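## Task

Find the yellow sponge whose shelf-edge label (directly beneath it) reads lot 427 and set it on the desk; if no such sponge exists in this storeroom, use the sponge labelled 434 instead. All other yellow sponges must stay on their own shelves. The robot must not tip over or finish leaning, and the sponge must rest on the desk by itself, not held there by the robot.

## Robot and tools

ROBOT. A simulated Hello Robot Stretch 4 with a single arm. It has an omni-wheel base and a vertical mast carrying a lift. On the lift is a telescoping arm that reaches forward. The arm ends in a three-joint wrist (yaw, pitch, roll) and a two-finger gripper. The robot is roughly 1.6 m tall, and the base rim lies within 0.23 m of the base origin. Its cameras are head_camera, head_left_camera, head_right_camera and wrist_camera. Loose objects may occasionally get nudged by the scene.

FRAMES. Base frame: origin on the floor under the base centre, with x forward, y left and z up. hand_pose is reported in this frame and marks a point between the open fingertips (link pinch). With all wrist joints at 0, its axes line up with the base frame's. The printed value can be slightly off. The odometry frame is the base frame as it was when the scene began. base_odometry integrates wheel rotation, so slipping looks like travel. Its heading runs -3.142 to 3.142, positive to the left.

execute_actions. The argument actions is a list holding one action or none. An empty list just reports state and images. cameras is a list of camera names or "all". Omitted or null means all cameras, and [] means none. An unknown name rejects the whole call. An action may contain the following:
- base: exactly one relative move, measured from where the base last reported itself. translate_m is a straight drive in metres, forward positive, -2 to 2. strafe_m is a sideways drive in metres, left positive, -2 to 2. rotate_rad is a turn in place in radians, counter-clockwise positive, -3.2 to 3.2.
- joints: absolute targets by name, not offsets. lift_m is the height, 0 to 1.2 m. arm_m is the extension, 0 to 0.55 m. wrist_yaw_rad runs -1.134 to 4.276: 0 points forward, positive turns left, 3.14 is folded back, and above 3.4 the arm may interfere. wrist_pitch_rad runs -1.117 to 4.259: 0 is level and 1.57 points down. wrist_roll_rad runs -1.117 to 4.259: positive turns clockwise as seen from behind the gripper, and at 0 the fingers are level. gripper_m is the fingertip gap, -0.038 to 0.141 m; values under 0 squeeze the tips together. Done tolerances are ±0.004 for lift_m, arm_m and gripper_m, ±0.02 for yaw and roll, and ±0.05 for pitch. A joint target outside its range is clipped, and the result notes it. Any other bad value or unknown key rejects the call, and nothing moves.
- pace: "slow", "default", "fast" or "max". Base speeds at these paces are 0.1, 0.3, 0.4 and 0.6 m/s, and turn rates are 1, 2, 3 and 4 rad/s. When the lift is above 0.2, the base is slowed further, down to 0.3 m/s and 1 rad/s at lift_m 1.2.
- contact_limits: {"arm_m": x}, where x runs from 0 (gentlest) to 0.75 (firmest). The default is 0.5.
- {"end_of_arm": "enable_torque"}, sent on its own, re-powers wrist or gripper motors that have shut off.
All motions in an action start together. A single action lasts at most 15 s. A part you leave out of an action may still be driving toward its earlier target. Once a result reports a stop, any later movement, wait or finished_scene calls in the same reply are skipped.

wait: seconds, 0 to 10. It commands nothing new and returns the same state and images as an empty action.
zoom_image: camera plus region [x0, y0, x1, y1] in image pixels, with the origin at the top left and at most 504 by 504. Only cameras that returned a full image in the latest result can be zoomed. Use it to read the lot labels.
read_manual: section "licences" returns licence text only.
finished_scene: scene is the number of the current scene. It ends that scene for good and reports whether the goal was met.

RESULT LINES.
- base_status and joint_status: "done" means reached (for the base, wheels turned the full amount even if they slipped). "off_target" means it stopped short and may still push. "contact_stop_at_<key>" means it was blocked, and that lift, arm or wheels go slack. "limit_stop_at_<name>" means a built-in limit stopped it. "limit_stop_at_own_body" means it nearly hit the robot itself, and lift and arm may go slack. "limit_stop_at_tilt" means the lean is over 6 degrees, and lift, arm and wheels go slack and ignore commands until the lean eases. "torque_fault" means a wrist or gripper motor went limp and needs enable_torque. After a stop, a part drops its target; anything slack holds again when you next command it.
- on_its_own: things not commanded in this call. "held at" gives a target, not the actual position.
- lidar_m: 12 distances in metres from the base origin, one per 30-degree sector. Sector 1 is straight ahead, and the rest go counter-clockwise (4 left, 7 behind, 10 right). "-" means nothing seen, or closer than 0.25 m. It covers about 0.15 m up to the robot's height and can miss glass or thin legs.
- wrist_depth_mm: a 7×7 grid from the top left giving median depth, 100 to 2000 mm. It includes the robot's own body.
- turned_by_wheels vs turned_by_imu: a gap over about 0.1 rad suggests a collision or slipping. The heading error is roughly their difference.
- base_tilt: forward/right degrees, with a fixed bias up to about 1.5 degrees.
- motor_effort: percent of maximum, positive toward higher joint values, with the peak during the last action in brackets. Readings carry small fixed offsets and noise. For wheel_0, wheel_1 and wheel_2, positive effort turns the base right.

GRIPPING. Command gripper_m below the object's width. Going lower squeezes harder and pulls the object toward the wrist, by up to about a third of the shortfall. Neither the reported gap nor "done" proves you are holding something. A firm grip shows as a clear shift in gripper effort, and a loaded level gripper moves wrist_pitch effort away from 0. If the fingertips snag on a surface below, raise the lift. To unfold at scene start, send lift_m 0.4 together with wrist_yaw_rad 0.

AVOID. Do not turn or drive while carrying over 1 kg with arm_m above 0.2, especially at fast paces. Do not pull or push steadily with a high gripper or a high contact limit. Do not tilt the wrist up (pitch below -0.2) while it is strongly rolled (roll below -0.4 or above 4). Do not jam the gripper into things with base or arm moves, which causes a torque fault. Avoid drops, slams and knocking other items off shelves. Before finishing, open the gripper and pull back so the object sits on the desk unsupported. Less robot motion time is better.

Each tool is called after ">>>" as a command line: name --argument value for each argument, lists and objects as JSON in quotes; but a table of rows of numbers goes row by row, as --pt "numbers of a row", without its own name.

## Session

>>> execute_actions --actions '[]'

Scene clock: 0.00 s.
base_odometry: x=+0.000 y=+0.000 heading=+0.000 (m, m, rad; odometry frame)
turned_by_wheels: +0.000 (rad since the last result)
turned_by_imu: +0.000 (rad since the last result)
base_tilt: forward=+0.2 right=+0.0 (deg)
lidar_m: 0.74 0.74 0.85 1.35 1.78 0.89 0.79 1.51 1.69 1.40 1.39 0.92
base_status: not commanded
joint_positions: lift_m=+0.185 arm_m=+0.000 wrist_yaw_rad=+3.107 wrist_pitch_rad=-0.007 wrist_roll_rad=+0.018 gripper_m=+0.057
joint_status: not commanded
motor_effort: lift_m=+21 arm_m=+0 wrist_yaw_rad=+0 wrist_pitch_rad=-7 wrist_roll_rad=+0 gripper_m=-3 wheel_0=+0 wheel_1=+0 wheel_2=+0 (%)
hand_pose: x=-0.1139 y=+0.0974 z=+0.3654 quat_wxyz=(+0.017, +0.004, +0.009, +1.000) (m; base frame)
wrist_depth_mm: - 142 1708 1808 1983 - - / - 132 960 1098 1983 - - / - 133 195 1397 1397 1576 - / 119 141 279 1756 1921 - - / 1397 1537 1618 1808 1921 - - / 1366 1464 198 1397 213 1618 1499 / 976 891 991 154 946 946 1078
pictures: head_camera, head_left_camera, head_right_camera, wrist_camera
Images, in order (width x height): head_camera 420x560, head_left_camera 420x672, head_right_camera 420x672, wrist_camera 616x392.

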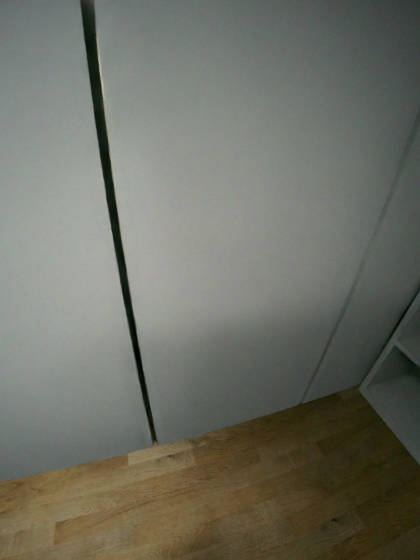

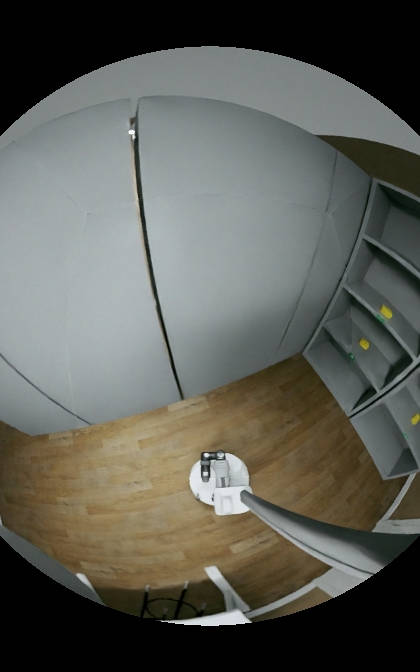

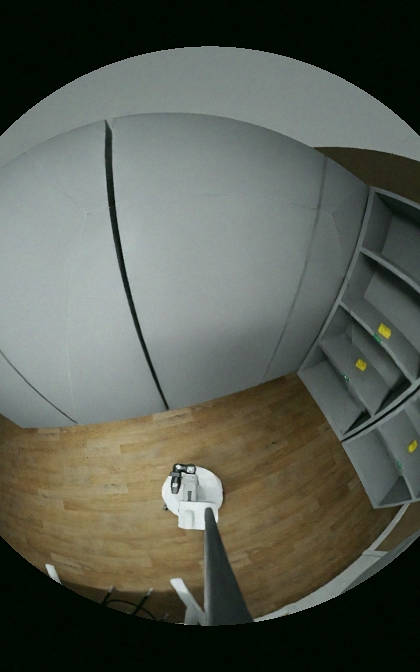

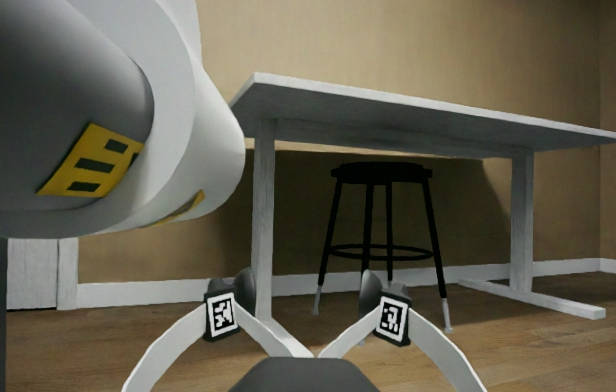

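>>> execute_actions --actions '[{"base":{"rotate_rad":-1.25},"joints":{"lift_m":0.4,"wrist_yaw_rad":0,"gripper_m":0.141}}]' --cameras '["head_camera","wrist_camera"]'

>>> zoom_image --camera "wrist_camera" --region '[60, 20, 560, 300]'

Scene clock: 6.97 s.
base_odometry: x=+0.000 y=+0.000 heading=-1.250 (m, m, rad; odometry frame)
turned_by_wheels: -1.250 (rad since the last result)
turned_by_imu: -1.237 (rad since the last result)
base_tilt: forward=+0.3 right=+0.0 (deg)
lidar_m: 1.38 1.06 0.77 0.74 0.79 1.07 2.92 1.05 0.77 0.93 1.52 1.45
base_status: done
joint_positions: lift_m=+0.400 arm_m=+0.000 wrist_yaw_rad=+0.001 wrist_pitch_rad=-0.007 wrist_roll_rad=+0.018 gripper_m=+0.141
joint_status: all done
motor_effort: lift_m=+24(26) arm_m=+0(0) wrist_yaw_rad=-2(4) wrist_pitch_rad=-6(7) wrist_roll_rad=+1(1) gripper_m=+0(2) wheel_0=+1(8) wheel_1=+0(4) wheel_2=-1(8) (%)
hand_pose: x=+0.4599 y=-0.0872 z=+0.5801 quat_wxyz=(+1.000, +0.009, -0.004, +0.000) (m; base frame)
wrist_depth_mm: 1160 1576 1618 1618 1618 1576 1464 / 1182 1366 1336 1182 1618 1618 1308 / 1182 1618 1618 1499 1618 1661 1397 / 1182 1618 1618 1618 1618 1618 1430 / 1182 1537 1576 1366 1618 1618 1397 / 1205 204 1576 1618 1576 217 1397 / 1182 1182 1281 151 1308 1255 1281
pictures: head_camera, wrist_camera
Images, in order (width x height): head_camera 420x560, wrist_camera 616x392.

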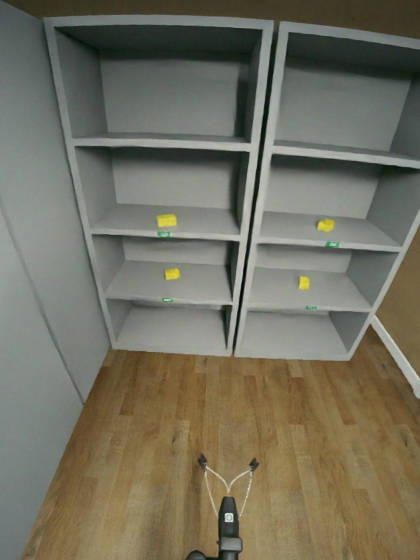

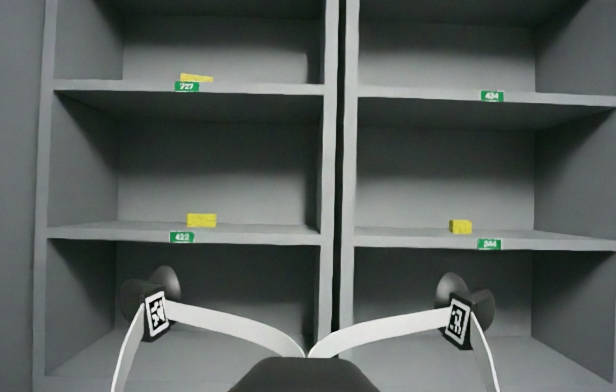

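Region (60, 20, 560, 300) of wrist_camera's 616x392 image, scaled by 1.008; it fills the top 282 rows of this view, and the rest is white.

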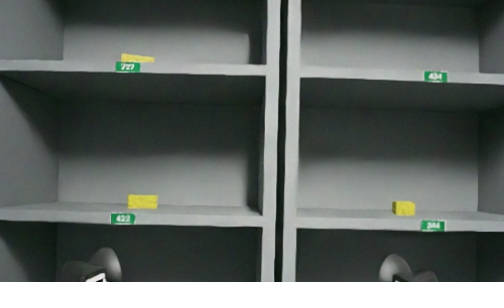

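>>> zoom_image --camera "head_camera" --region '[120, 200, 220, 320]'

>>> execute_actions --actions '[{"base":{"rotate_rad":-1.58},"pace":"fast"}]' --cameras '["head_left_camera"]'

>>> execute_actions --actions '[{"base":{"strafe_m":-2},"pace":"max"}]' --cameras '["head_left_camera"]'

>>> execute_actions --actions '[{"base":{"strafe_m":-0.42},"joints":{"wrist_yaw_rad":2.9},"pace":"max"}]' --cameras '["wrist_camera"]'

Region (120, 200, 220, 320) of head_camera's 420x560 image, scaled by 4.200, with more detail than that image has.

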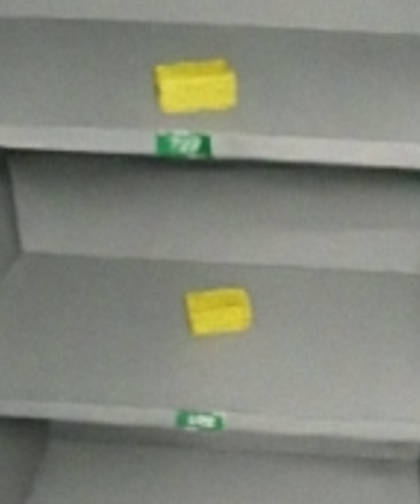

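Scene clock: 20.13 s.
base_odometry: x=+0.000 y=+0.000 heading=-2.830 (m, m, rad; odometry frame)
turned_by_wheels: -1.580 (rad since the last result)
turned_by_imu: -1.565 (rad since the last result)
base_tilt: forward=+0.3 right=+0.1 (deg)
lidar_m: 0.96 1.51 1.44 1.38 1.09 0.80 0.75 0.79 1.06 2.85 1.06 0.78
base_status: done
joint_positions: lift_m=+0.400 arm_m=+0.000 wrist_yaw_rad=+0.000 wrist_pitch_rad=-0.007 wrist_roll_rad=+0.018 gripper_m=+0.141
joint_status: not commanded
motor_effort: lift_m=+23(24) arm_m=+0(0) wrist_yaw_rad=-1(2) wrist_pitch_rad=-9(6) wrist_roll_rad=+1(1) gripper_m=+0(0) wheel_0=+0(9) wheel_1=-1(11) wheel_2=+0(10) (%)
hand_pose: x=+0.4598 y=-0.0874 z=+0.5802 quat_wxyz=(+1.000, +0.009, -0.004, +0.000) (m; base frame)
wrist_depth_mm: 1281 1281 1308 1336 1336 1336 1336 / 1281 1281 1308 1308 1336 1336 1336 / 1281 1281 1308 1308 1336 564 1336 / 1281 1281 1308 1308 1281 946 831 / 1255 1255 1281 1308 1308 1336 1308 / 1255 212 1281 1308 842 218 1336 / 1255 1281 1281 151 1308 1281 1308
pictures: head_left_camera
Images, in order (width x height): head_left_camera 420x672.

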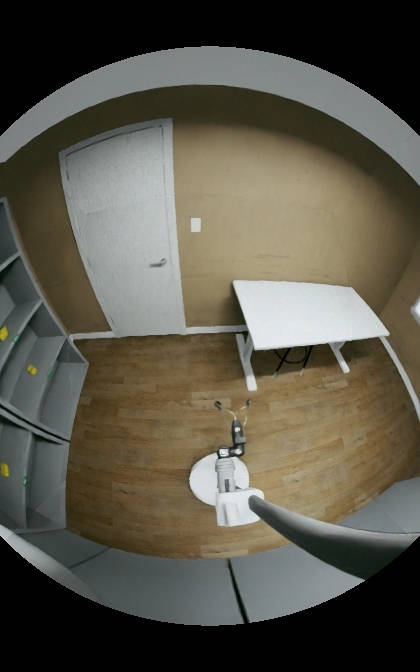

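Scene clock: 25.23 s.
base_odometry: x=-0.613 y=+1.904 heading=-2.830 (m, m, rad; odometry frame)
turned_by_wheels: +0.000 (rad since the last result)
turned_by_imu: +0.003 (rad since the last result)
base_tilt: forward=+0.3 right=-0.1 (deg)
lidar_m: 0.92 0.81 1.09 2.99 1.08 0.78 0.75 1.32 0.94 0.90 0.88 1.23
base_status: done
joint_positions: lift_m=+0.400 arm_m=+0.000 wrist_yaw_rad=+0.000 wrist_pitch_rad=-0.007 wrist_roll_rad=+0.018 gripper_m=+0.141
joint_status: not commanded
motor_effort: lift_m=+21(23) arm_m=+0(0) wrist_yaw_rad=+0(0) wrist_pitch_rad=-7(6) wrist_roll_rad=+0(1) gripper_m=+1(0) wheel_0=-1(14) wheel_1=+1(12) wheel_2=+0(2) (%)
hand_pose: x=+0.4598 y=-0.0874 z=+0.5803 quat_wxyz=(+1.000, +0.009, -0.004, +0.000) (m; base frame)
wrist_depth_mm: 1336 1336 1336 1308 1336 1366 1205 / 1308 1336 1308 1336 1366 1336 1205 / 715 1308 1308 1336 1336 1336 1205 / 1336 976 1336 1336 1336 1336 1182 / 1308 1308 1308 1336 1308 1336 1160 / 1308 211 1308 1308 1336 217 1160 / 1281 917 1308 152 1308 1308 1138
pictures: head_left_camera
Images, in order (width x height): head_left_camera 420x672.

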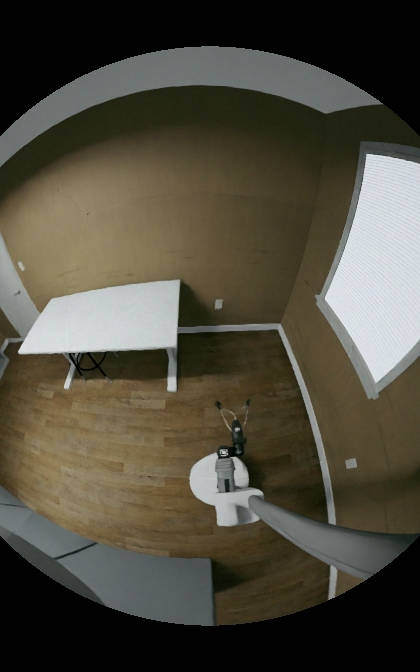

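Scene clock: 27.43 s.
base_odometry: x=-0.742 y=+2.304 heading=-2.830 (m, m, rad; odometry frame)
turned_by_wheels: +0.000 (rad since the last result)
turned_by_imu: +0.001 (rad since the last result)
base_tilt: forward=+0.2 right=+0.0 (deg)
lidar_m: 1.54 1.03 1.10 2.97 1.05 0.91 2.01 0.69 0.50 0.47 0.50 0.64
base_status: done
joint_positions: lift_m=+0.400 arm_m=+0.000 wrist_yaw_rad=+2.899 wrist_pitch_rad=-0.007 wrist_roll_rad=+0.018 gripper_m=+0.141
joint_status: all done
motor_effort: lift_m=+21(21) arm_m=+0(0) wrist_yaw_rad=+2(10) wrist_pitch_rad=-8(7) wrist_roll_rad=+1(0) gripper_m=+0(0) wheel_0=+0(12) wheel_1=+1(14) wheel_2=+0(1) (%)
hand_pose: x=-0.0878 y=+0.1541 z=+0.5803 quat_wxyz=(+0.121, +0.005, +0.008, +0.993) (m; base frame)
wrist_depth_mm: 144 - - - 991 1042 1118 / 144 - - - 1008 1042 1118 / 144 233 - - 991 1025 1118 / 151 - - - 976 1042 1098 / 1464 - - - 976 1042 1098 / 1464 204 - - 976 217 1118 / 1366 1397 1464 151 991 1025 1098
pictures: wrist_camera
Images, in order (width x height): wrist_camera 616x392.

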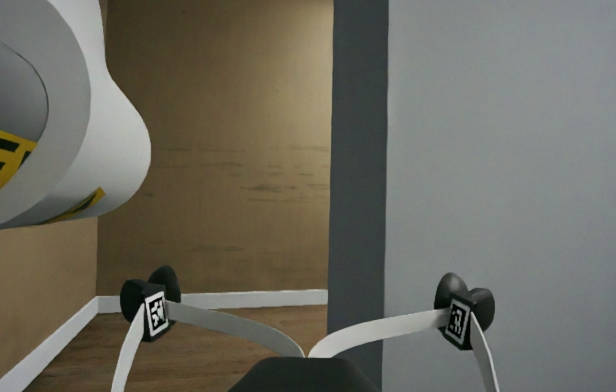

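>>> execute_actions --actions '[{"base":{"translate_m":-1.86},"joints":{"wrist_yaw_rad":0},"pace":"max"}]' --cameras '["head_left_camera"]'

Scene clock: 42.30 s.
base_odometry: x=+1.029 y=+2.873 heading=-2.830 (m, m, rad; odometry frame)
turned_by_wheels: +0.000 (rad since the last result)
turned_by_imu: -0.004 (rad since the last result)
base_tilt: forward=+0.2 right=-0.1 (deg)
lidar_m: 1.90 0.83 0.92 1.49 0.51 0.35 0.34 0.36 0.49 0.50 0.52 0.71
base_status: done
joint_positions: lift_m=+0.400 arm_m=+0.000 wrist_yaw_rad=+0.000 wrist_pitch_rad=-0.007 wrist_roll_rad=+0.018 gripper_m=+0.141
joint_status: all done
motor_effort: lift_m=+21(21) arm_m=+0(0) wrist_yaw_rad=-1(6) wrist_pitch_rad=-7(6) wrist_roll_rad=+1(1) gripper_m=+0(0) wheel_0=+2(7) wheel_1=+0(7) wheel_2=-1(14) (%)
hand_pose: x=+0.4599 y=-0.0873 z=+0.5803 quat_wxyz=(+1.000, +0.009, -0.004, +0.000) (m; base frame)
wrist_depth_mm: - - - - 1708 878 609 / - - - - 1708 866 621 / - - - - 1708 878 615 / - - - - 1661 878 609 / - - - - 1661 866 609 / 1921 204 - - 1336 218 603 / 1336 1366 1464 151 1366 788 597
pictures: head_left_camera
Images, in order (width x height): head_left_camera 420x672.

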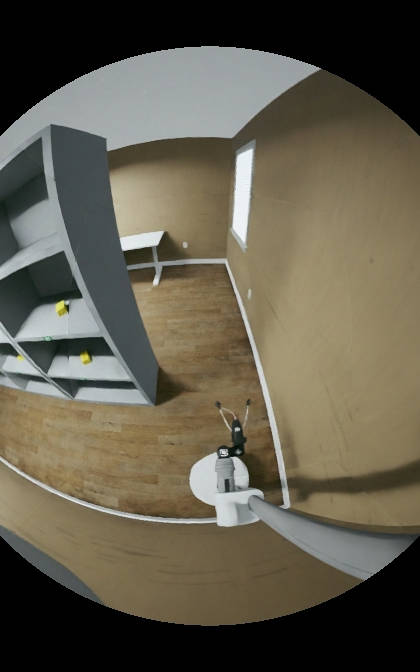

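>>> execute_actions --actions '[{"base":{"strafe_m":1.08},"joints":{"lift_m":0.33},"pace":"max"}]' --cameras '["head_camera","wrist_camera"]'

>>> zoom_image --camera "head_camera" --region '[170, 280, 330, 380]'

Scene clock: 52.40 s.
base_odometry: x=+1.360 y=+1.845 heading=-2.830 (m, m, rad; odometry frame)
turned_by_wheels: +0.000 (rad since the last result)
turned_by_imu: +0.006 (rad since the last result)
base_tilt: forward=+0.2 right=-0.1 (deg)
lidar_m: 0.62 0.66 0.91 1.50 0.53 0.39 0.36 0.37 0.50 1.39 1.63 0.67
base_status: done
joint_positions: lift_m=+0.330 arm_m=+0.000 wrist_yaw_rad=+0.000 wrist_pitch_rad=-0.007 wrist_roll_rad=+0.018 gripper_m=+0.141
joint_status: all done
motor_effort: lift_m=+20(20) arm_m=+0(0) wrist_yaw_rad=-1(1) wrist_pitch_rad=-7(9) wrist_roll_rad=+0(1) gripper_m=+0(0) wheel_0=+1(11) wheel_1=+2(10) wheel_2=+0(1) (%)
hand_pose: x=+0.4599 y=-0.0874 z=+0.5104 quat_wxyz=(+1.000, +0.009, -0.004, +0.000) (m; base frame)
wrist_depth_mm: 591 831 866 866 854 809 640 / 597 866 866 878 878 878 634 / 603 866 866 866 866 866 640 / 591 842 866 866 866 878 634 / 539 410 410 413 433 466 504 / 615 211 866 866 866 217 621 / 615 854 854 151 866 820 621
pictures: head_camera, wrist_camera
Images, in order (width x height): head_camera 420x560, wrist_camera 616x392.

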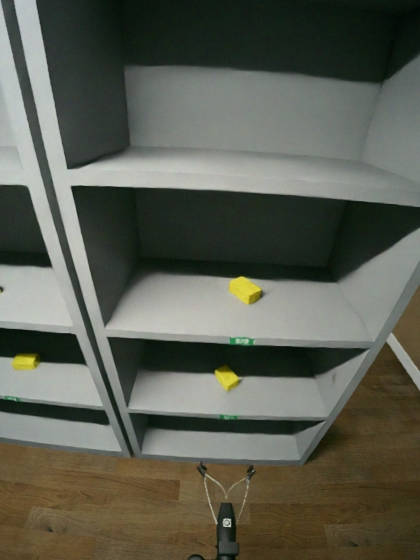

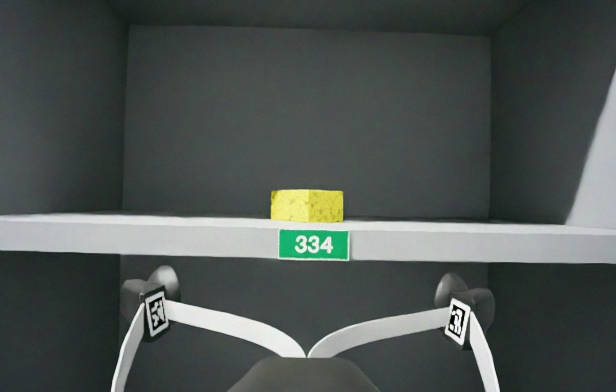

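Region (170, 280, 330, 380) of head_camera's 420x560 image, scaled by 3.150, with more detail than that image has; it fills the top 315 rows of this view, and the rest is white.

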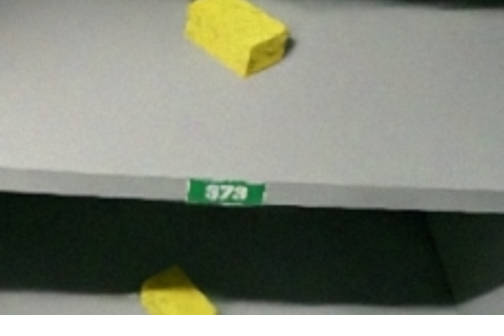

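>>> execute_actions --actions '[{"base":{"strafe_m":0.94},"pace":"max"}]' --cameras '["head_camera","wrist_camera"]'

>>> zoom_image --camera "head_camera" --region '[170, 280, 330, 380]'

Scene clock: 61.23 s.
base_odometry: x=+1.649 y=+0.951 heading=-2.830 (m, m, rad; odometry frame)
turned_by_wheels: +0.000 (rad since the last result)
turned_by_imu: +0.005 (rad since the last result)
base_tilt: forward=+0.3 right=+0.0 (deg)
lidar_m: 0.63 0.65 0.91 1.51 0.54 0.39 0.36 0.39 0.51 1.43 0.93 0.65
base_status: done
joint_positions: lift_m=+0.330 arm_m=+0.000 wrist_yaw_rad=+0.000 wrist_pitch_rad=-0.007 wrist_roll_rad=+0.018 gripper_m=+0.141
joint_status: not commanded
motor_effort: lift_m=+20(20) arm_m=+0(0) wrist_yaw_rad=+0(0) wrist_pitch_rad=-9(8) wrist_roll_rad=+1(1) gripper_m=+0(1) wheel_0=+1(11) wheel_1=+0(15) wheel_2=+0(0) (%)
hand_pose: x=+0.4599 y=-0.0874 z=+0.5104 quat_wxyz=(+1.000, +0.009, -0.004, +0.000) (m; base frame)
wrist_depth_mm: 591 820 854 866 866 798 634 / 603 866 854 854 866 866 640 / 609 866 866 866 854 866 634 / 591 842 854 549 866 866 627 / 404 402 404 404 430 455 410 / 609 211 854 854 854 217 621 / 615 854 854 151 854 820 621
pictures: head_camera, wrist_camera
Images, in order (width x height): head_camera 420x560, wrist_camera 616x392.

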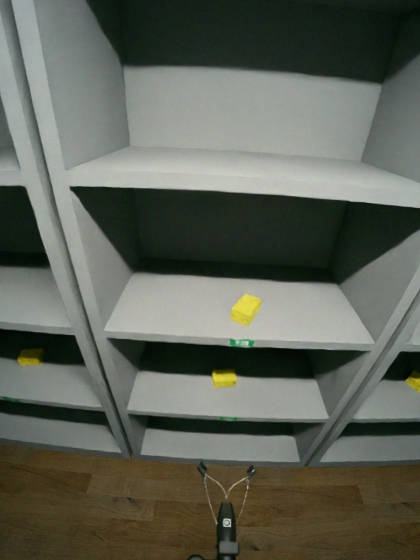

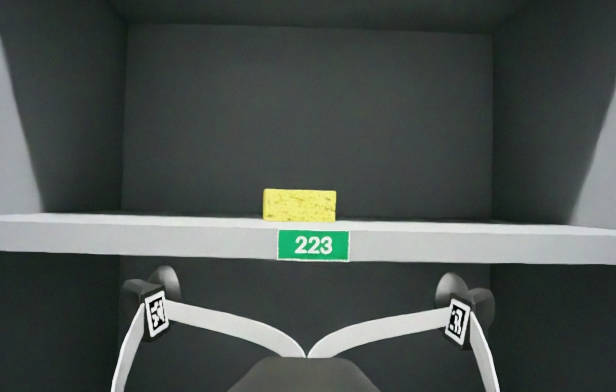

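Region (170, 280, 330, 380) of head_camera's 420x560 image, scaled by 3.150, with more detail than that image has; it fills the top 315 rows of this view, and the rest is white.

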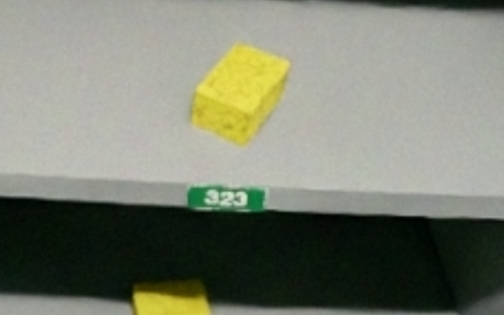

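>>> execute_actions --actions '[{"base":{"strafe_m":0.94},"pace":"max"}]' --cameras '["head_camera","wrist_camera"]'

>>> zoom_image --camera "head_camera" --region '[170, 280, 330, 380]'

Scene clock: 88.33 s.
base_odometry: x=+1.937 y=+0.056 heading=-2.829 (m, m, rad; odometry frame)
turned_by_wheels: +0.000 (rad since the last result)
turned_by_imu: +0.005 (rad since the last result)
base_tilt: forward=+0.3 right=+0.0 (deg)
lidar_m: 0.61 0.65 0.89 1.29 0.54 0.39 0.36 0.38 0.55 1.44 0.90 0.65
base_status: done
joint_positions: lift_m=+0.330 arm_m=+0.000 wrist_yaw_rad=+0.000 wrist_pitch_rad=-0.007 wrist_roll_rad=+0.018 gripper_m=+0.141
joint_status: not commanded
motor_effort: lift_m=+20(20) arm_m=+0(0) wrist_yaw_rad=-1(1) wrist_pitch_rad=-7(7) wrist_roll_rad=+1(1) gripper_m=+0(1) wheel_0=+1(12) wheel_1=+2(11) wheel_2=+0(3) (%)
hand_pose: x=+0.4599 y=-0.0874 z=+0.5104 quat_wxyz=(+1.000, +0.009, -0.004, +0.000) (m; base frame)
wrist_depth_mm: 591 820 854 866 854 809 634 / 597 854 854 878 866 866 640 / 603 854 854 866 854 866 634 / 591 842 854 866 854 866 640 / 399 399 402 399 436 404 404 / 615 204 854 854 854 217 621 / 609 842 854 151 854 820 615
pictures: head_camera, wrist_camera
Images, in order (width x height): head_camera 420x560, wrist_camera 616x392.

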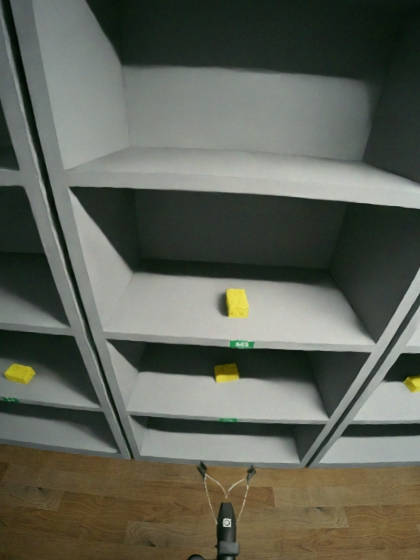

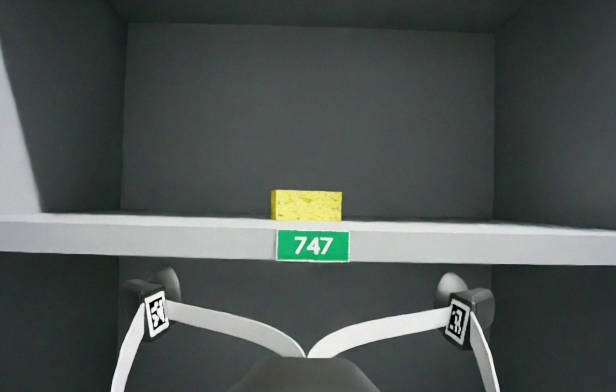

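Region (170, 280, 330, 380) of head_camera's 420x560 image, scaled by 3.150, with more detail than that image has; it fills the top 315 rows of this view, and the rest is white.

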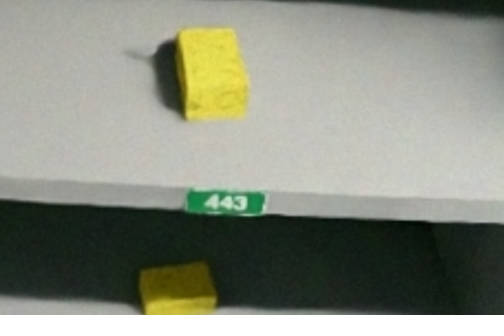

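>>> execute_actions --actions '[{"base":{"strafe_m":0.94},"pace":"max"}]' --cameras '["head_camera","wrist_camera"]'

>>> zoom_image --camera "head_camera" --region '[170, 270, 330, 430]'

Scene clock: 101.47 s.
base_odometry: x=+2.226 y=-0.838 heading=-2.830 (m, m, rad; odometry frame)
turned_by_wheels: +0.000 (rad since the last result)
turned_by_imu: +0.005 (rad since the last result)
base_tilt: forward=+0.3 right=+0.0 (deg)
lidar_m: 0.63 0.53 0.38 0.35 0.38 0.40 0.37 0.39 0.54 1.48 0.90 0.66
base_status: done
joint_positions: lift_m=+0.330 arm_m=+0.000 wrist_yaw_rad=+0.000 wrist_pitch_rad=-0.007 wrist_roll_rad=+0.018 gripper_m=+0.141
joint_status: not commanded
motor_effort: lift_m=+20(20) arm_m=+0(0) wrist_yaw_rad=-1(1) wrist_pitch_rad=-8(8) wrist_roll_rad=+0(1) gripper_m=+0(0) wheel_0=+1(12) wheel_1=+0(16) wheel_2=-1(1) (%)
hand_pose: x=+0.4599 y=-0.0874 z=+0.5104 quat_wxyz=(+1.000, +0.009, -0.004, +0.000) (m; base frame)
wrist_depth_mm: 585 820 866 854 842 798 640 / 597 854 854 854 866 866 640 / 597 842 854 866 866 854 640 / 591 842 854 477 854 866 634 / 397 399 399 399 430 399 402 / 615 211 842 854 842 217 627 / 615 854 842 151 854 820 621
pictures: head_camera, wrist_camera
Images, in order (width x height): head_camera 420x560, wrist_camera 616x392.

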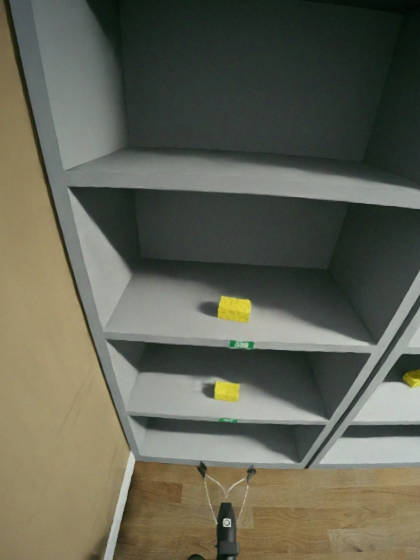

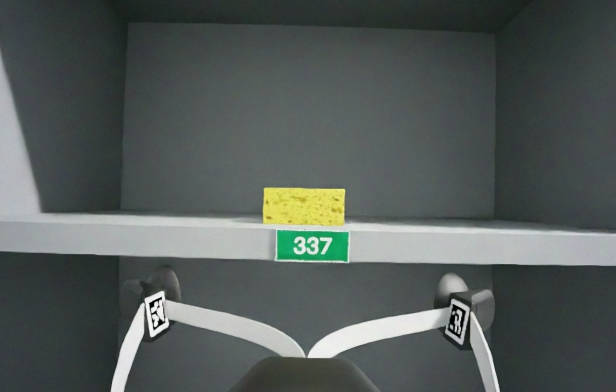

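Region (170, 270, 330, 430) of head_camera's 420x560 image, scaled by 3.150, with more detail than that image has.

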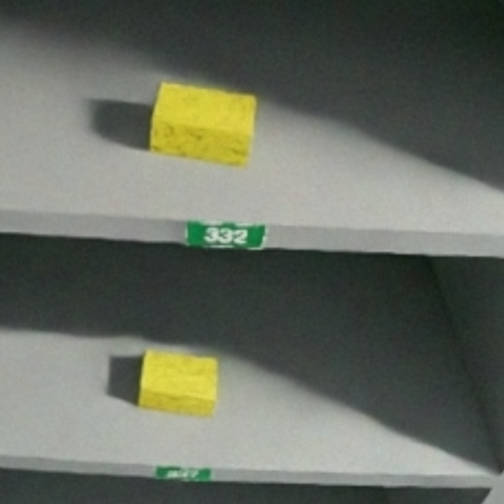

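None here; back for 434.

>>> execute_actions --actions '[{"base":{"strafe_m":-1.9},"pace":"max"}]' --cameras '[]'

>>> execute_actions --actions '[{"base":{"strafe_m":-2},"pace":"max"}]' --cameras '[]'

>>> execute_actions --actions '[{"base":{"translate_m":2},"pace":"max"}]' --cameras '[]'

>>> execute_actions --actions '[{"base":{"rotate_rad":1.58},"pace":"fast"}]' --cameras '[]'

>>> execute_actions --actions '[{"base":{"translate_m":2},"pace":"max"}]' --cameras '[]'

>>> execute_actions --actions '[{"base":{"translate_m":1.0},"pace":"max"}]' --cameras '["head_camera","wrist_camera"]'

>>> execute_actions --actions '[{"base":{"strafe_m":-0.42},"joints":{"lift_m":0.93,"wrist_pitch_rad":0.3},"pace":"fast"}]' --cameras '["head_camera","wrist_camera"]'

Scene clock: 117.10 s.
base_odometry: x=+1.643 y=+0.970 heading=-2.830 (m, m, rad; odometry frame)
turned_by_wheels: +0.000 (rad since the last result)
turned_by_imu: -0.006 (rad since the last result)
base_tilt: forward=+0.2 right=+0.0 (deg)
lidar_m: 0.63 0.66 0.89 1.49 0.53 0.39 0.36 0.38 0.52 1.37 0.92 0.66
base_status: done
joint_positions: lift_m=+0.330 arm_m=+0.000 wrist_yaw_rad=+0.000 wrist_pitch_rad=-0.007 wrist_roll_rad=+0.018 gripper_m=+0.141
joint_status: not commanded
motor_effort: lift_m=+20(20) arm_m=+0(0) wrist_yaw_rad=+0(1) wrist_pitch_rad=-8(7) wrist_roll_rad=+1(1) gripper_m=-1(1) wheel_0=+1(12) wheel_1=+0(12) wheel_2=-1(4) (%)
hand_pose: x=+0.4599 y=-0.0874 z=+0.5104 quat_wxyz=(+1.000, +0.009, -0.004, +0.000) (m; base frame)
wrist_depth_mm: 621 831 866 878 854 798 603 / 627 866 866 866 878 866 603 / 640 854 866 866 866 866 609 / 627 854 866 866 866 854 597 / 569 407 410 413 430 462 500 / 654 204 854 866 866 218 597 / 647 854 842 151 854 778 585
pictures: none
No camera images: the call's "cameras" was empty. Leave "cameras" out to get every camera's image.

Scene clock: 122.07 s.
base_odometry: x=+1.029 y=+2.873 heading=-2.830 (m, m, rad; odometry frame)
turned_by_wheels: +0.000 (rad since the last result)
turned_by_imu: -0.007 (rad since the last result)
base_tilt: forward=+0.2 right=-0.1 (deg)
lidar_m: 1.85 0.85 0.96 1.44 0.51 0.34 0.32 0.35 0.48 0.49 0.52 0.70
base_status: done
joint_positions: lift_m=+0.330 arm_m=+0.000 wrist_yaw_rad=+0.000 wrist_pitch_rad=-0.007 wrist_roll_rad=+0.018 gripper_m=+0.141
joint_status: not commanded
motor_effort: lift_m=+20(20) arm_m=+0(0) wrist_yaw_rad=-1(1) wrist_pitch_rad=-8(8) wrist_roll_rad=+0(1) gripper_m=+0(0) wheel_0=+0(12) wheel_1=-1(14) wheel_2=-1(0) (%)
hand_pose: x=+0.4599 y=-0.0874 z=+0.5104 quat_wxyz=(+1.000, +0.009, -0.004, +0.000) (m; base frame)
wrist_depth_mm: - - - - 1708 878 609 / - - - - 1661 866 609 / - - - - 1661 866 603 / - - - - 1618 854 603 / - - - - 1618 842 597 / 1708 204 1983 - 1281 217 591 / 1205 1205 1308 151 1255 778 585
pictures: none
No camera images: the call's "cameras" was empty. Leave "cameras" out to get every camera's image.

Scene clock: 127.20 s.
base_odometry: x=-0.874 y=+2.259 heading=-2.830 (m, m, rad; odometry frame)
turned_by_wheels: +0.000 (rad since the last result)
turned_by_imu: +0.008 (rad since the last result)
base_tilt: forward=+0.2 right=+0.0 (deg)
lidar_m: 1.42 0.97 0.92 3.55 1.24 1.03 1.98 0.67 0.50 0.45 0.44 0.63
base_status: done
joint_positions: lift_m=+0.330 arm_m=+0.000 wrist_yaw_rad=+0.000 wrist_pitch_rad=-0.007 wrist_roll_rad=+0.018 gripper_m=+0.141
joint_status: not commanded
motor_effort: lift_m=+20(20) arm_m=+0(0) wrist_yaw_rad=-1(1) wrist_pitch_rad=-8(7) wrist_roll_rad=+1(1) gripper_m=+0(0) wheel_0=-1(6) wheel_1=+1(7) wheel_2=+0(13) (%)
hand_pose: x=+0.4598 y=-0.0874 z=+0.5104 quat_wxyz=(+1.000, +0.009, -0.004, +0.000) (m; base frame)
wrist_depth_mm: 1205 1205 1205 1182 1205 768 525 / 1182 1182 1205 1205 1205 768 564 / 1160 1205 1182 1205 1182 798 564 / 1182 1182 1205 1182 1182 798 564 / 1182 1182 1205 1205 1205 798 559 / 1182 205 1182 1205 1182 218 554 / 1138 1160 1160 152 1182 715 544
pictures: none
No camera images: the call's "cameras" was empty. Leave "cameras" out to get every camera's image.

Scene clock: 128.93 s.
base_odometry: x=-0.874 y=+2.259 heading=-1.250 (m, m, rad; odometry frame)
turned_by_wheels: +1.580 (rad since the last result)
turned_by_imu: +1.566 (rad since the last result)
base_tilt: forward=+0.3 right=+0.0 (deg)
lidar_m: 3.53 1.25 1.04 1.95 0.69 0.49 0.45 0.43 0.62 1.42 0.97 0.92
base_status: done
joint_positions: lift_m=+0.330 arm_m=+0.000 wrist_yaw_rad=+0.000 wrist_pitch_rad=-0.007 wrist_roll_rad=+0.018 gripper_m=+0.141
joint_status: not commanded
motor_effort: lift_m=+20(20) arm_m=+0(0) wrist_yaw_rad=+0(1) wrist_pitch_rad=-6(8) wrist_roll_rad=+1(1) gripper_m=+0(1) wheel_0=-1(9) wheel_1=+1(8) wheel_2=-1(10) (%)
hand_pose: x=+0.4599 y=-0.0874 z=+0.5104 quat_wxyz=(+1.000, +0.009, -0.004, +0.000) (m; base frame)
wrist_depth_mm: 1397 - - - - - 1983 / 1430 - - - - - 1863 / 1430 - - - - - 1078 / 1430 - - - - 1808 1708 / 1464 - - - - - 1756 / 1464 204 1983 - - 218 1708 / 1281 1205 1308 151 1336 1255 1366
pictures: none
No camera images: the call's "cameras" was empty. Leave "cameras" out to get every camera's image.

Scene clock: 134.07 s.
base_odometry: x=-0.243 y=+0.362 heading=-1.250 (m, m, rad; odometry frame)
turned_by_wheels: +0.000 (rad since the last result)
turned_by_imu: +0.009 (rad since the last result)
base_tilt: forward=+0.2 right=-0.1 (deg)
lidar_m: 1.81 1.27 0.92 0.87 0.91 1.26 2.46 0.89 0.63 0.59 0.63 1.91
base_status: done
joint_positions: lift_m=+0.330 arm_m=+0.000 wrist_yaw_rad=+0.000 wrist_pitch_rad=-0.007 wrist_roll_rad=+0.018 gripper_m=+0.141
joint_status: not commanded
motor_effort: lift_m=+20(20) arm_m=+0(0) wrist_yaw_rad=-1(1) wrist_pitch_rad=-5(9) wrist_roll_rad=+1(1) gripper_m=+0(0) wheel_0=-2(6) wheel_1=-1(9) wheel_2=+0(12) (%)
hand_pose: x=+0.4599 y=-0.0874 z=+0.5104 quat_wxyz=(+1.000, +0.009, -0.004, +0.000) (m; base frame)
wrist_depth_mm: 1430 1808 1863 1756 1863 1708 1863 / 1430 1808 - - - 1863 1921 / 1430 1863 - - - 1808 1921 / 1430 1921 - - - 1808 1863 / 1464 - - - - 1983 1863 / 1464 211 1708 1756 1808 217 1756 / 1281 1205 1308 151 1336 1255 1397
pictures: none
No camera images: the call's "cameras" was empty. Leave "cameras" out to get every camera's image.

Scene clock: 137.40 s.
base_odometry: x=+0.072 y=-0.587 heading=-1.250 (m, m, rad; odometry frame)
turned_by_wheels: +0.000 (rad since the last result)
turned_by_imu: +0.005 (rad since the last result)
base_tilt: forward=+0.3 right=+0.0 (deg)
lidar_m: 0.82 0.85 0.91 0.88 0.91 1.28 3.53 1.02 1.17 1.35 1.18 0.86
base_status: done
joint_positions: lift_m=+0.330 arm_m=+0.000 wrist_yaw_rad=+0.000 wrist_pitch_rad=-0.007 wrist_roll_rad=+0.018 gripper_m=+0.141
joint_status: not commanded
motor_effort: lift_m=+20(20) arm_m=+0(0) wrist_yaw_rad=-1(1) wrist_pitch_rad=-6(6) wrist_roll_rad=+0(1) gripper_m=+1(0) wheel_0=-1(6) wheel_1=+1(6) wheel_2=-1(12) (%)
hand_pose: x=+0.4599 y=-0.0874 z=+0.5104 quat_wxyz=(+1.000, +0.009, -0.004, +0.000) (m; base frame)
wrist_depth_mm: 917 891 878 603 854 842 878 / 1042 1060 1042 603 1060 1078 1060 / 1042 1060 1060 634 1060 1060 1060 / 976 1060 1042 683 1078 1042 1060 / 1042 1042 1042 591 1060 1060 1060 / 1042 204 1042 768 1060 217 1060 / 1042 1042 1042 151 1060 1042 1060
pictures: head_camera, wrist_camera
Images, in order (width x height): head_camera 420x560, wrist_camera 616x392.

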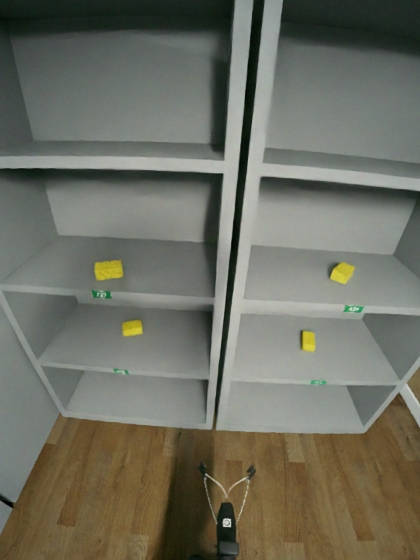

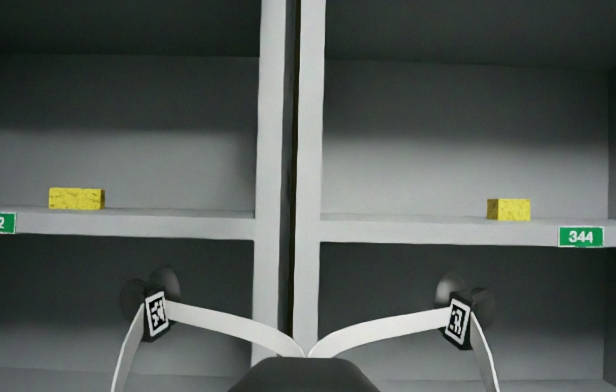

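Scene clock: 140.00 s.
base_odometry: x=-0.326 y=-0.720 heading=-1.250 (m, m, rad; odometry frame)
turned_by_wheels: +0.000 (rad since the last result)
turned_by_imu: +0.000 (rad since the last result)
base_tilt: forward=+0.3 right=-0.1 (deg)
lidar_m: 0.82 0.85 1.18 1.30 1.37 1.87 0.83 0.84 1.00 0.93 0.99 0.87
base_status: done
joint_positions: lift_m=+0.930 arm_m=+0.000 wrist_yaw_rad=+0.000 wrist_pitch_rad=+0.302 wrist_roll_rad=+0.018 gripper_m=+0.141
joint_status: all done
motor_effort: lift_m=+24(27) arm_m=+0(0) wrist_yaw_rad=-1(0) wrist_pitch_rad=-6(3) wrist_roll_rad=+1(1) gripper_m=+0(0) wheel_0=+0(11) wheel_1=+1(8) wheel_2=+0(2) (%)
hand_pose: x=+0.4468 y=-0.0874 z=+1.0222 quat_wxyz=(+0.989, +0.009, +0.150, -0.001) (m; base frame)
wrist_depth_mm: 569 842 960 960 960 946 661 / 591 854 991 991 1025 946 661 / 597 809 960 842 1008 891 661 / 615 759 627 640 661 668 627 / 640 866 1138 1138 1138 931 683 / 683 204 1060 1060 1060 217 715 / 723 768 854 152 866 798 1118
pictures: head_camera, wrist_camera
Images, in order (width x height): head_camera 420x560, wrist_camera 616x392.

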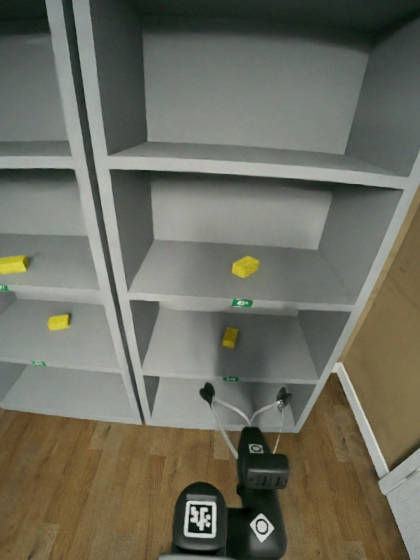

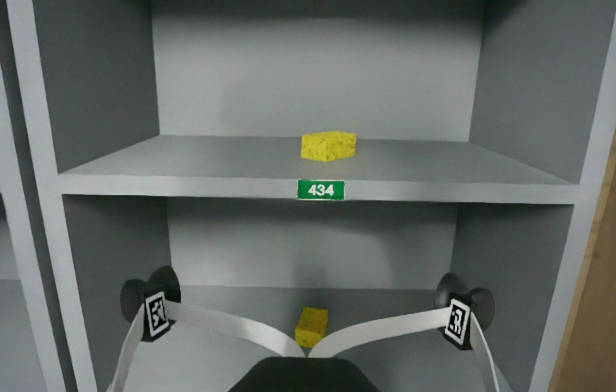

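>>> execute_actions --actions '[{"base":{"strafe_m":0.11},"joints":{"lift_m":1.0,"wrist_yaw_rad":-0.65},"pace":"fast"}]' --cameras '[]'

>>> execute_actions --actions '[{"base":{"translate_m":0.3},"joints":{"arm_m":0.37}}]' --cameras '["head_camera","wrist_camera"]'

Scene clock: 148.90 s.
base_odometry: x=-0.222 y=-0.685 heading=-1.250 (m, m, rad; odometry frame)
turned_by_wheels: +0.000 (rad since the last result)
turned_by_imu: +0.002 (rad since the last result)
base_tilt: forward=+0.3 right=-0.1 (deg)
lidar_m: 0.81 0.85 1.19 1.20 1.25 1.69 1.15 0.87 1.12 1.02 1.10 0.86
base_status: done
joint_positions: lift_m=+1.000 arm_m=+0.000 wrist_yaw_rad=-0.649 wrist_pitch_rad=+0.302 wrist_roll_rad=+0.018 gripper_m=+0.141
joint_status: all done
motor_effort: lift_m=+24(26) arm_m=+0(0) wrist_yaw_rad=-2(5) wrist_pitch_rad=-5(6) wrist_roll_rad=+1(1) gripper_m=+1(0) wheel_0=+0(8) wheel_1=-2(13) wheel_2=-2(3) (%)
hand_pose: x=+0.3378 y=-0.2362 z=+1.0921 quat_wxyz=(+0.936, +0.056, +0.140, -0.317) (m; base frame)
wrist_depth_mm: 854 960 1060 831 1182 960 798 / 891 1008 1098 904 1205 976 809 / 917 1025 1118 946 1255 1025 831 / 723 723 831 946 1255 1025 866 / 946 1118 1255 1042 1336 1060 866 / 1008 204 1205 1042 1281 218 891 / 931 904 931 151 1336 1042 917
pictures: none
No camera images: the call's "cameras" was empty. Leave "cameras" out to get every camera's image.

Scene clock: 151.37 s.
base_odometry: x=-0.127 y=-0.970 heading=-1.250 (m, m, rad; odometry frame)
turned_by_wheels: +0.000 (rad since the last result)
turned_by_imu: +0.002 (rad since the last result)
base_tilt: forward=+0.2 right=-0.1 (deg)
lidar_m: 0.52 0.55 0.75 1.19 1.24 1.70 1.16 1.16 1.11 1.06 0.76 0.54
base_status: done
joint_positions: lift_m=+1.000 arm_m=+0.369 wrist_yaw_rad=-0.650 wrist_pitch_rad=+0.302 wrist_roll_rad=+0.018 gripper_m=+0.141
joint_status: all done
motor_effort: lift_m=+24(24) arm_m=+8(9) wrist_yaw_rad=-1(1) wrist_pitch_rad=-6(8) wrist_roll_rad=+1(1) gripper_m=+0(1) wheel_0=+1(5) wheel_1=+1(4) wheel_2=-1(10) (%)
hand_pose: x=+0.7059 y=-0.2362 z=+1.0921 quat_wxyz=(+0.936, +0.056, +0.140, -0.317) (m; base frame)
wrist_depth_mm: 342 384 439 512 585 512 445 / 353 397 455 535 609 525 452 / 366 413 473 559 640 539 466 / 375 427 492 585 654 554 473 / 387 436 480 508 512 521 469 / 370 205 379 306 387 218 394 / 301 290 303 151 310 300 324
pictures: head_camera, wrist_camera
Images, in order (width x height): head_camera 420x560, wrist_camera 616x392.

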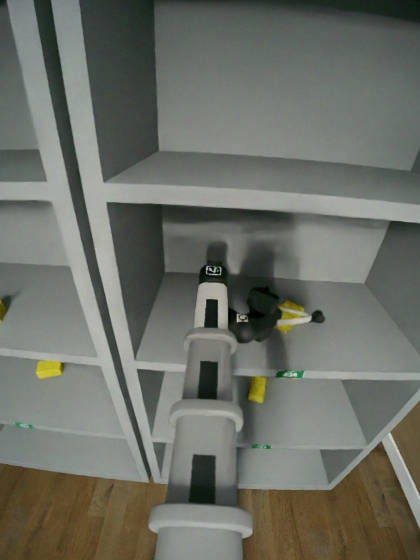

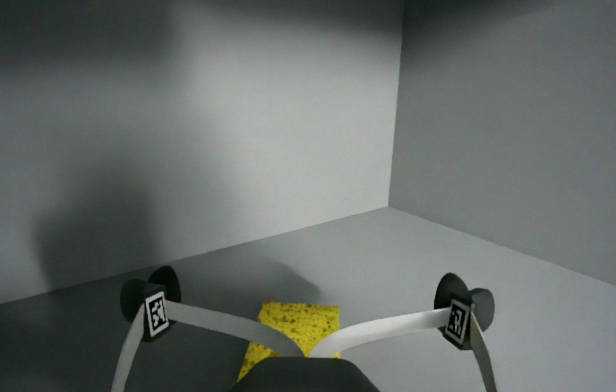

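>>> execute_actions --actions '[{"joints":{"arm_m":0.39,"lift_m":0.928}}]' --cameras '["wrist_camera"]'

>>> execute_actions --actions '[{"joints":{"gripper_m":0.0}}]' --cameras '["wrist_camera"]'

>>> execute_actions --actions '[{"joints":{"lift_m":0.968}}]' --cameras '["wrist_camera"]'

Scene clock: 158.57 s.
base_odometry: x=-0.127 y=-0.970 heading=-1.250 (m, m, rad; odometry frame)
turned_by_wheels: +0.000 (rad since the last result)
turned_by_imu: +0.002 (rad since the last result)
base_tilt: forward=+0.2 right=-0.1 (deg)
lidar_m: 0.51 0.55 0.76 1.19 1.22 1.72 1.16 1.16 1.11 1.07 0.75 0.54
base_status: not commanded
joint_positions: lift_m=+0.928 arm_m=+0.389 wrist_yaw_rad=-0.650 wrist_pitch_rad=+0.302 wrist_roll_rad=+0.018 gripper_m=+0.141
joint_status: all done
motor_effort: lift_m=+18(23) arm_m=+8(7) wrist_yaw_rad=-1(1) wrist_pitch_rad=-9(7) wrist_roll_rad=+1(1) gripper_m=+0(0) wheel_0=+1(1) wheel_1=+1(2) wheel_2=-1(0) (%)
hand_pose: x=+0.7258 y=-0.2363 z=+1.0207 quat_wxyz=(+0.936, +0.056, +0.140, -0.317) (m; base frame)
wrist_depth_mm: 329 366 418 488 574 512 445 / 338 379 436 508 591 525 452 / 347 394 452 535 621 539 462 / 359 407 455 508 517 521 459 / 329 336 340 238 345 351 355 / 249 204 232 184 201 218 264 / 204 196 204 152 201 202 219
pictures: wrist_camera
Images, in order (width x height): wrist_camera 616x392.

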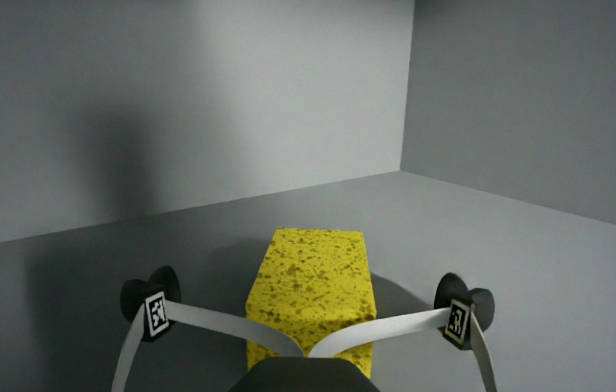

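Scene clock: 160.93 s.
base_odometry: x=-0.127 y=-0.970 heading=-1.250 (m, m, rad; odometry frame)
turned_by_wheels: +0.000 (rad since the last result)
turned_by_imu: +0.001 (rad since the last result)
base_tilt: forward=+0.3 right=+0.0 (deg)
lidar_m: 0.50 0.54 0.76 1.19 1.26 1.71 1.14 1.16 1.11 1.06 0.76 0.55
base_status: not commanded
joint_positions: lift_m=+0.928 arm_m=+0.389 wrist_yaw_rad=-0.650 wrist_pitch_rad=+0.302 wrist_roll_rad=+0.018 gripper_m=+0.001
joint_status: all done
motor_effort: lift_m=+18(17) arm_m=+8(8) wrist_yaw_rad=-1(1) wrist_pitch_rad=-7(8) wrist_roll_rad=+1(1) gripper_m=-21(18) wheel_0=+1(1) wheel_1=+1(1) wheel_2=-1(1) (%)
hand_pose: x=+0.7258 y=-0.2363 z=+1.0207 quat_wxyz=(+0.936, +0.056, +0.140, -0.317) (m; base frame)
wrist_depth_mm: 327 368 418 488 574 517 445 / 338 379 439 508 597 530 455 / 349 392 452 530 621 535 462 / 359 407 455 508 517 517 466 / 329 334 338 226 347 351 353 / 248 252 178 169 186 263 263 / 204 187 187 166 193 167 219
pictures: wrist_camera
Images, in order (width x height): wrist_camera 616x392.

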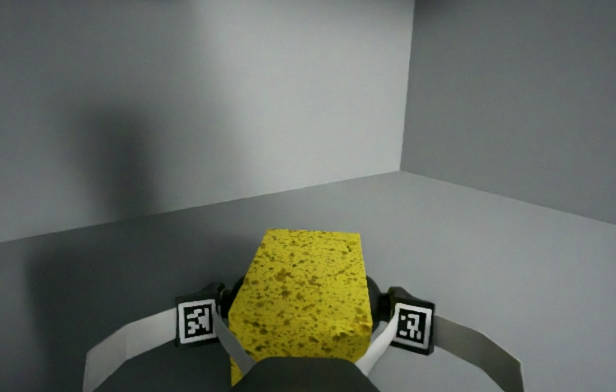

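Scene clock: 161.93 s.
base_odometry: x=-0.127 y=-0.970 heading=-1.250 (m, m, rad; odometry frame)
turned_by_wheels: +0.000 (rad since the last result)
turned_by_imu: +0.000 (rad since the last result)
base_tilt: forward=+0.2 right=-0.1 (deg)
lidar_m: 0.51 0.54 0.75 1.19 1.25 1.69 1.15 1.15 1.10 1.06 0.74 0.54
base_status: not commanded
joint_positions: lift_m=+0.968 arm_m=+0.389 wrist_yaw_rad=-0.650 wrist_pitch_rad=+0.302 wrist_roll_rad=+0.018 gripper_m=+0.001
joint_status: all done
motor_effort: lift_m=+24(25) arm_m=+8(8) wrist_yaw_rad=+0(0) wrist_pitch_rad=-7(7) wrist_roll_rad=+0(1) gripper_m=-22(22) wheel_0=+1(1) wheel_1=+1(1) wheel_2=-1(0) (%)
hand_pose: x=+0.7258 y=-0.2363 z=+1.0601 quat_wxyz=(+0.936, +0.056, +0.140, -0.317) (m; base frame)
wrist_depth_mm: 329 368 418 488 569 512 442 / 338 379 436 512 597 525 452 / 349 394 452 535 621 539 462 / 359 407 473 544 615 554 473 / 370 399 430 227 439 445 449 / 315 319 179 170 187 334 334 / 257 238 212 166 245 167 271
pictures: wrist_camera
Images, in order (width x height): wrist_camera 616x392.

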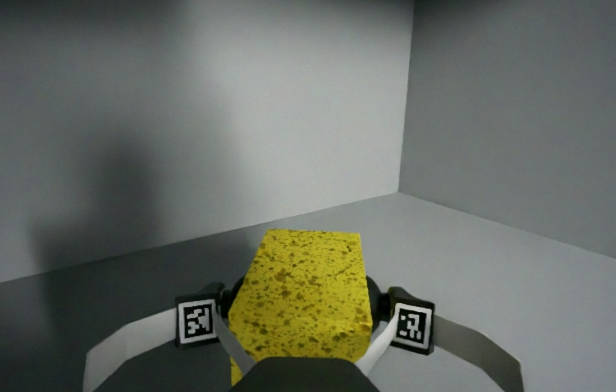

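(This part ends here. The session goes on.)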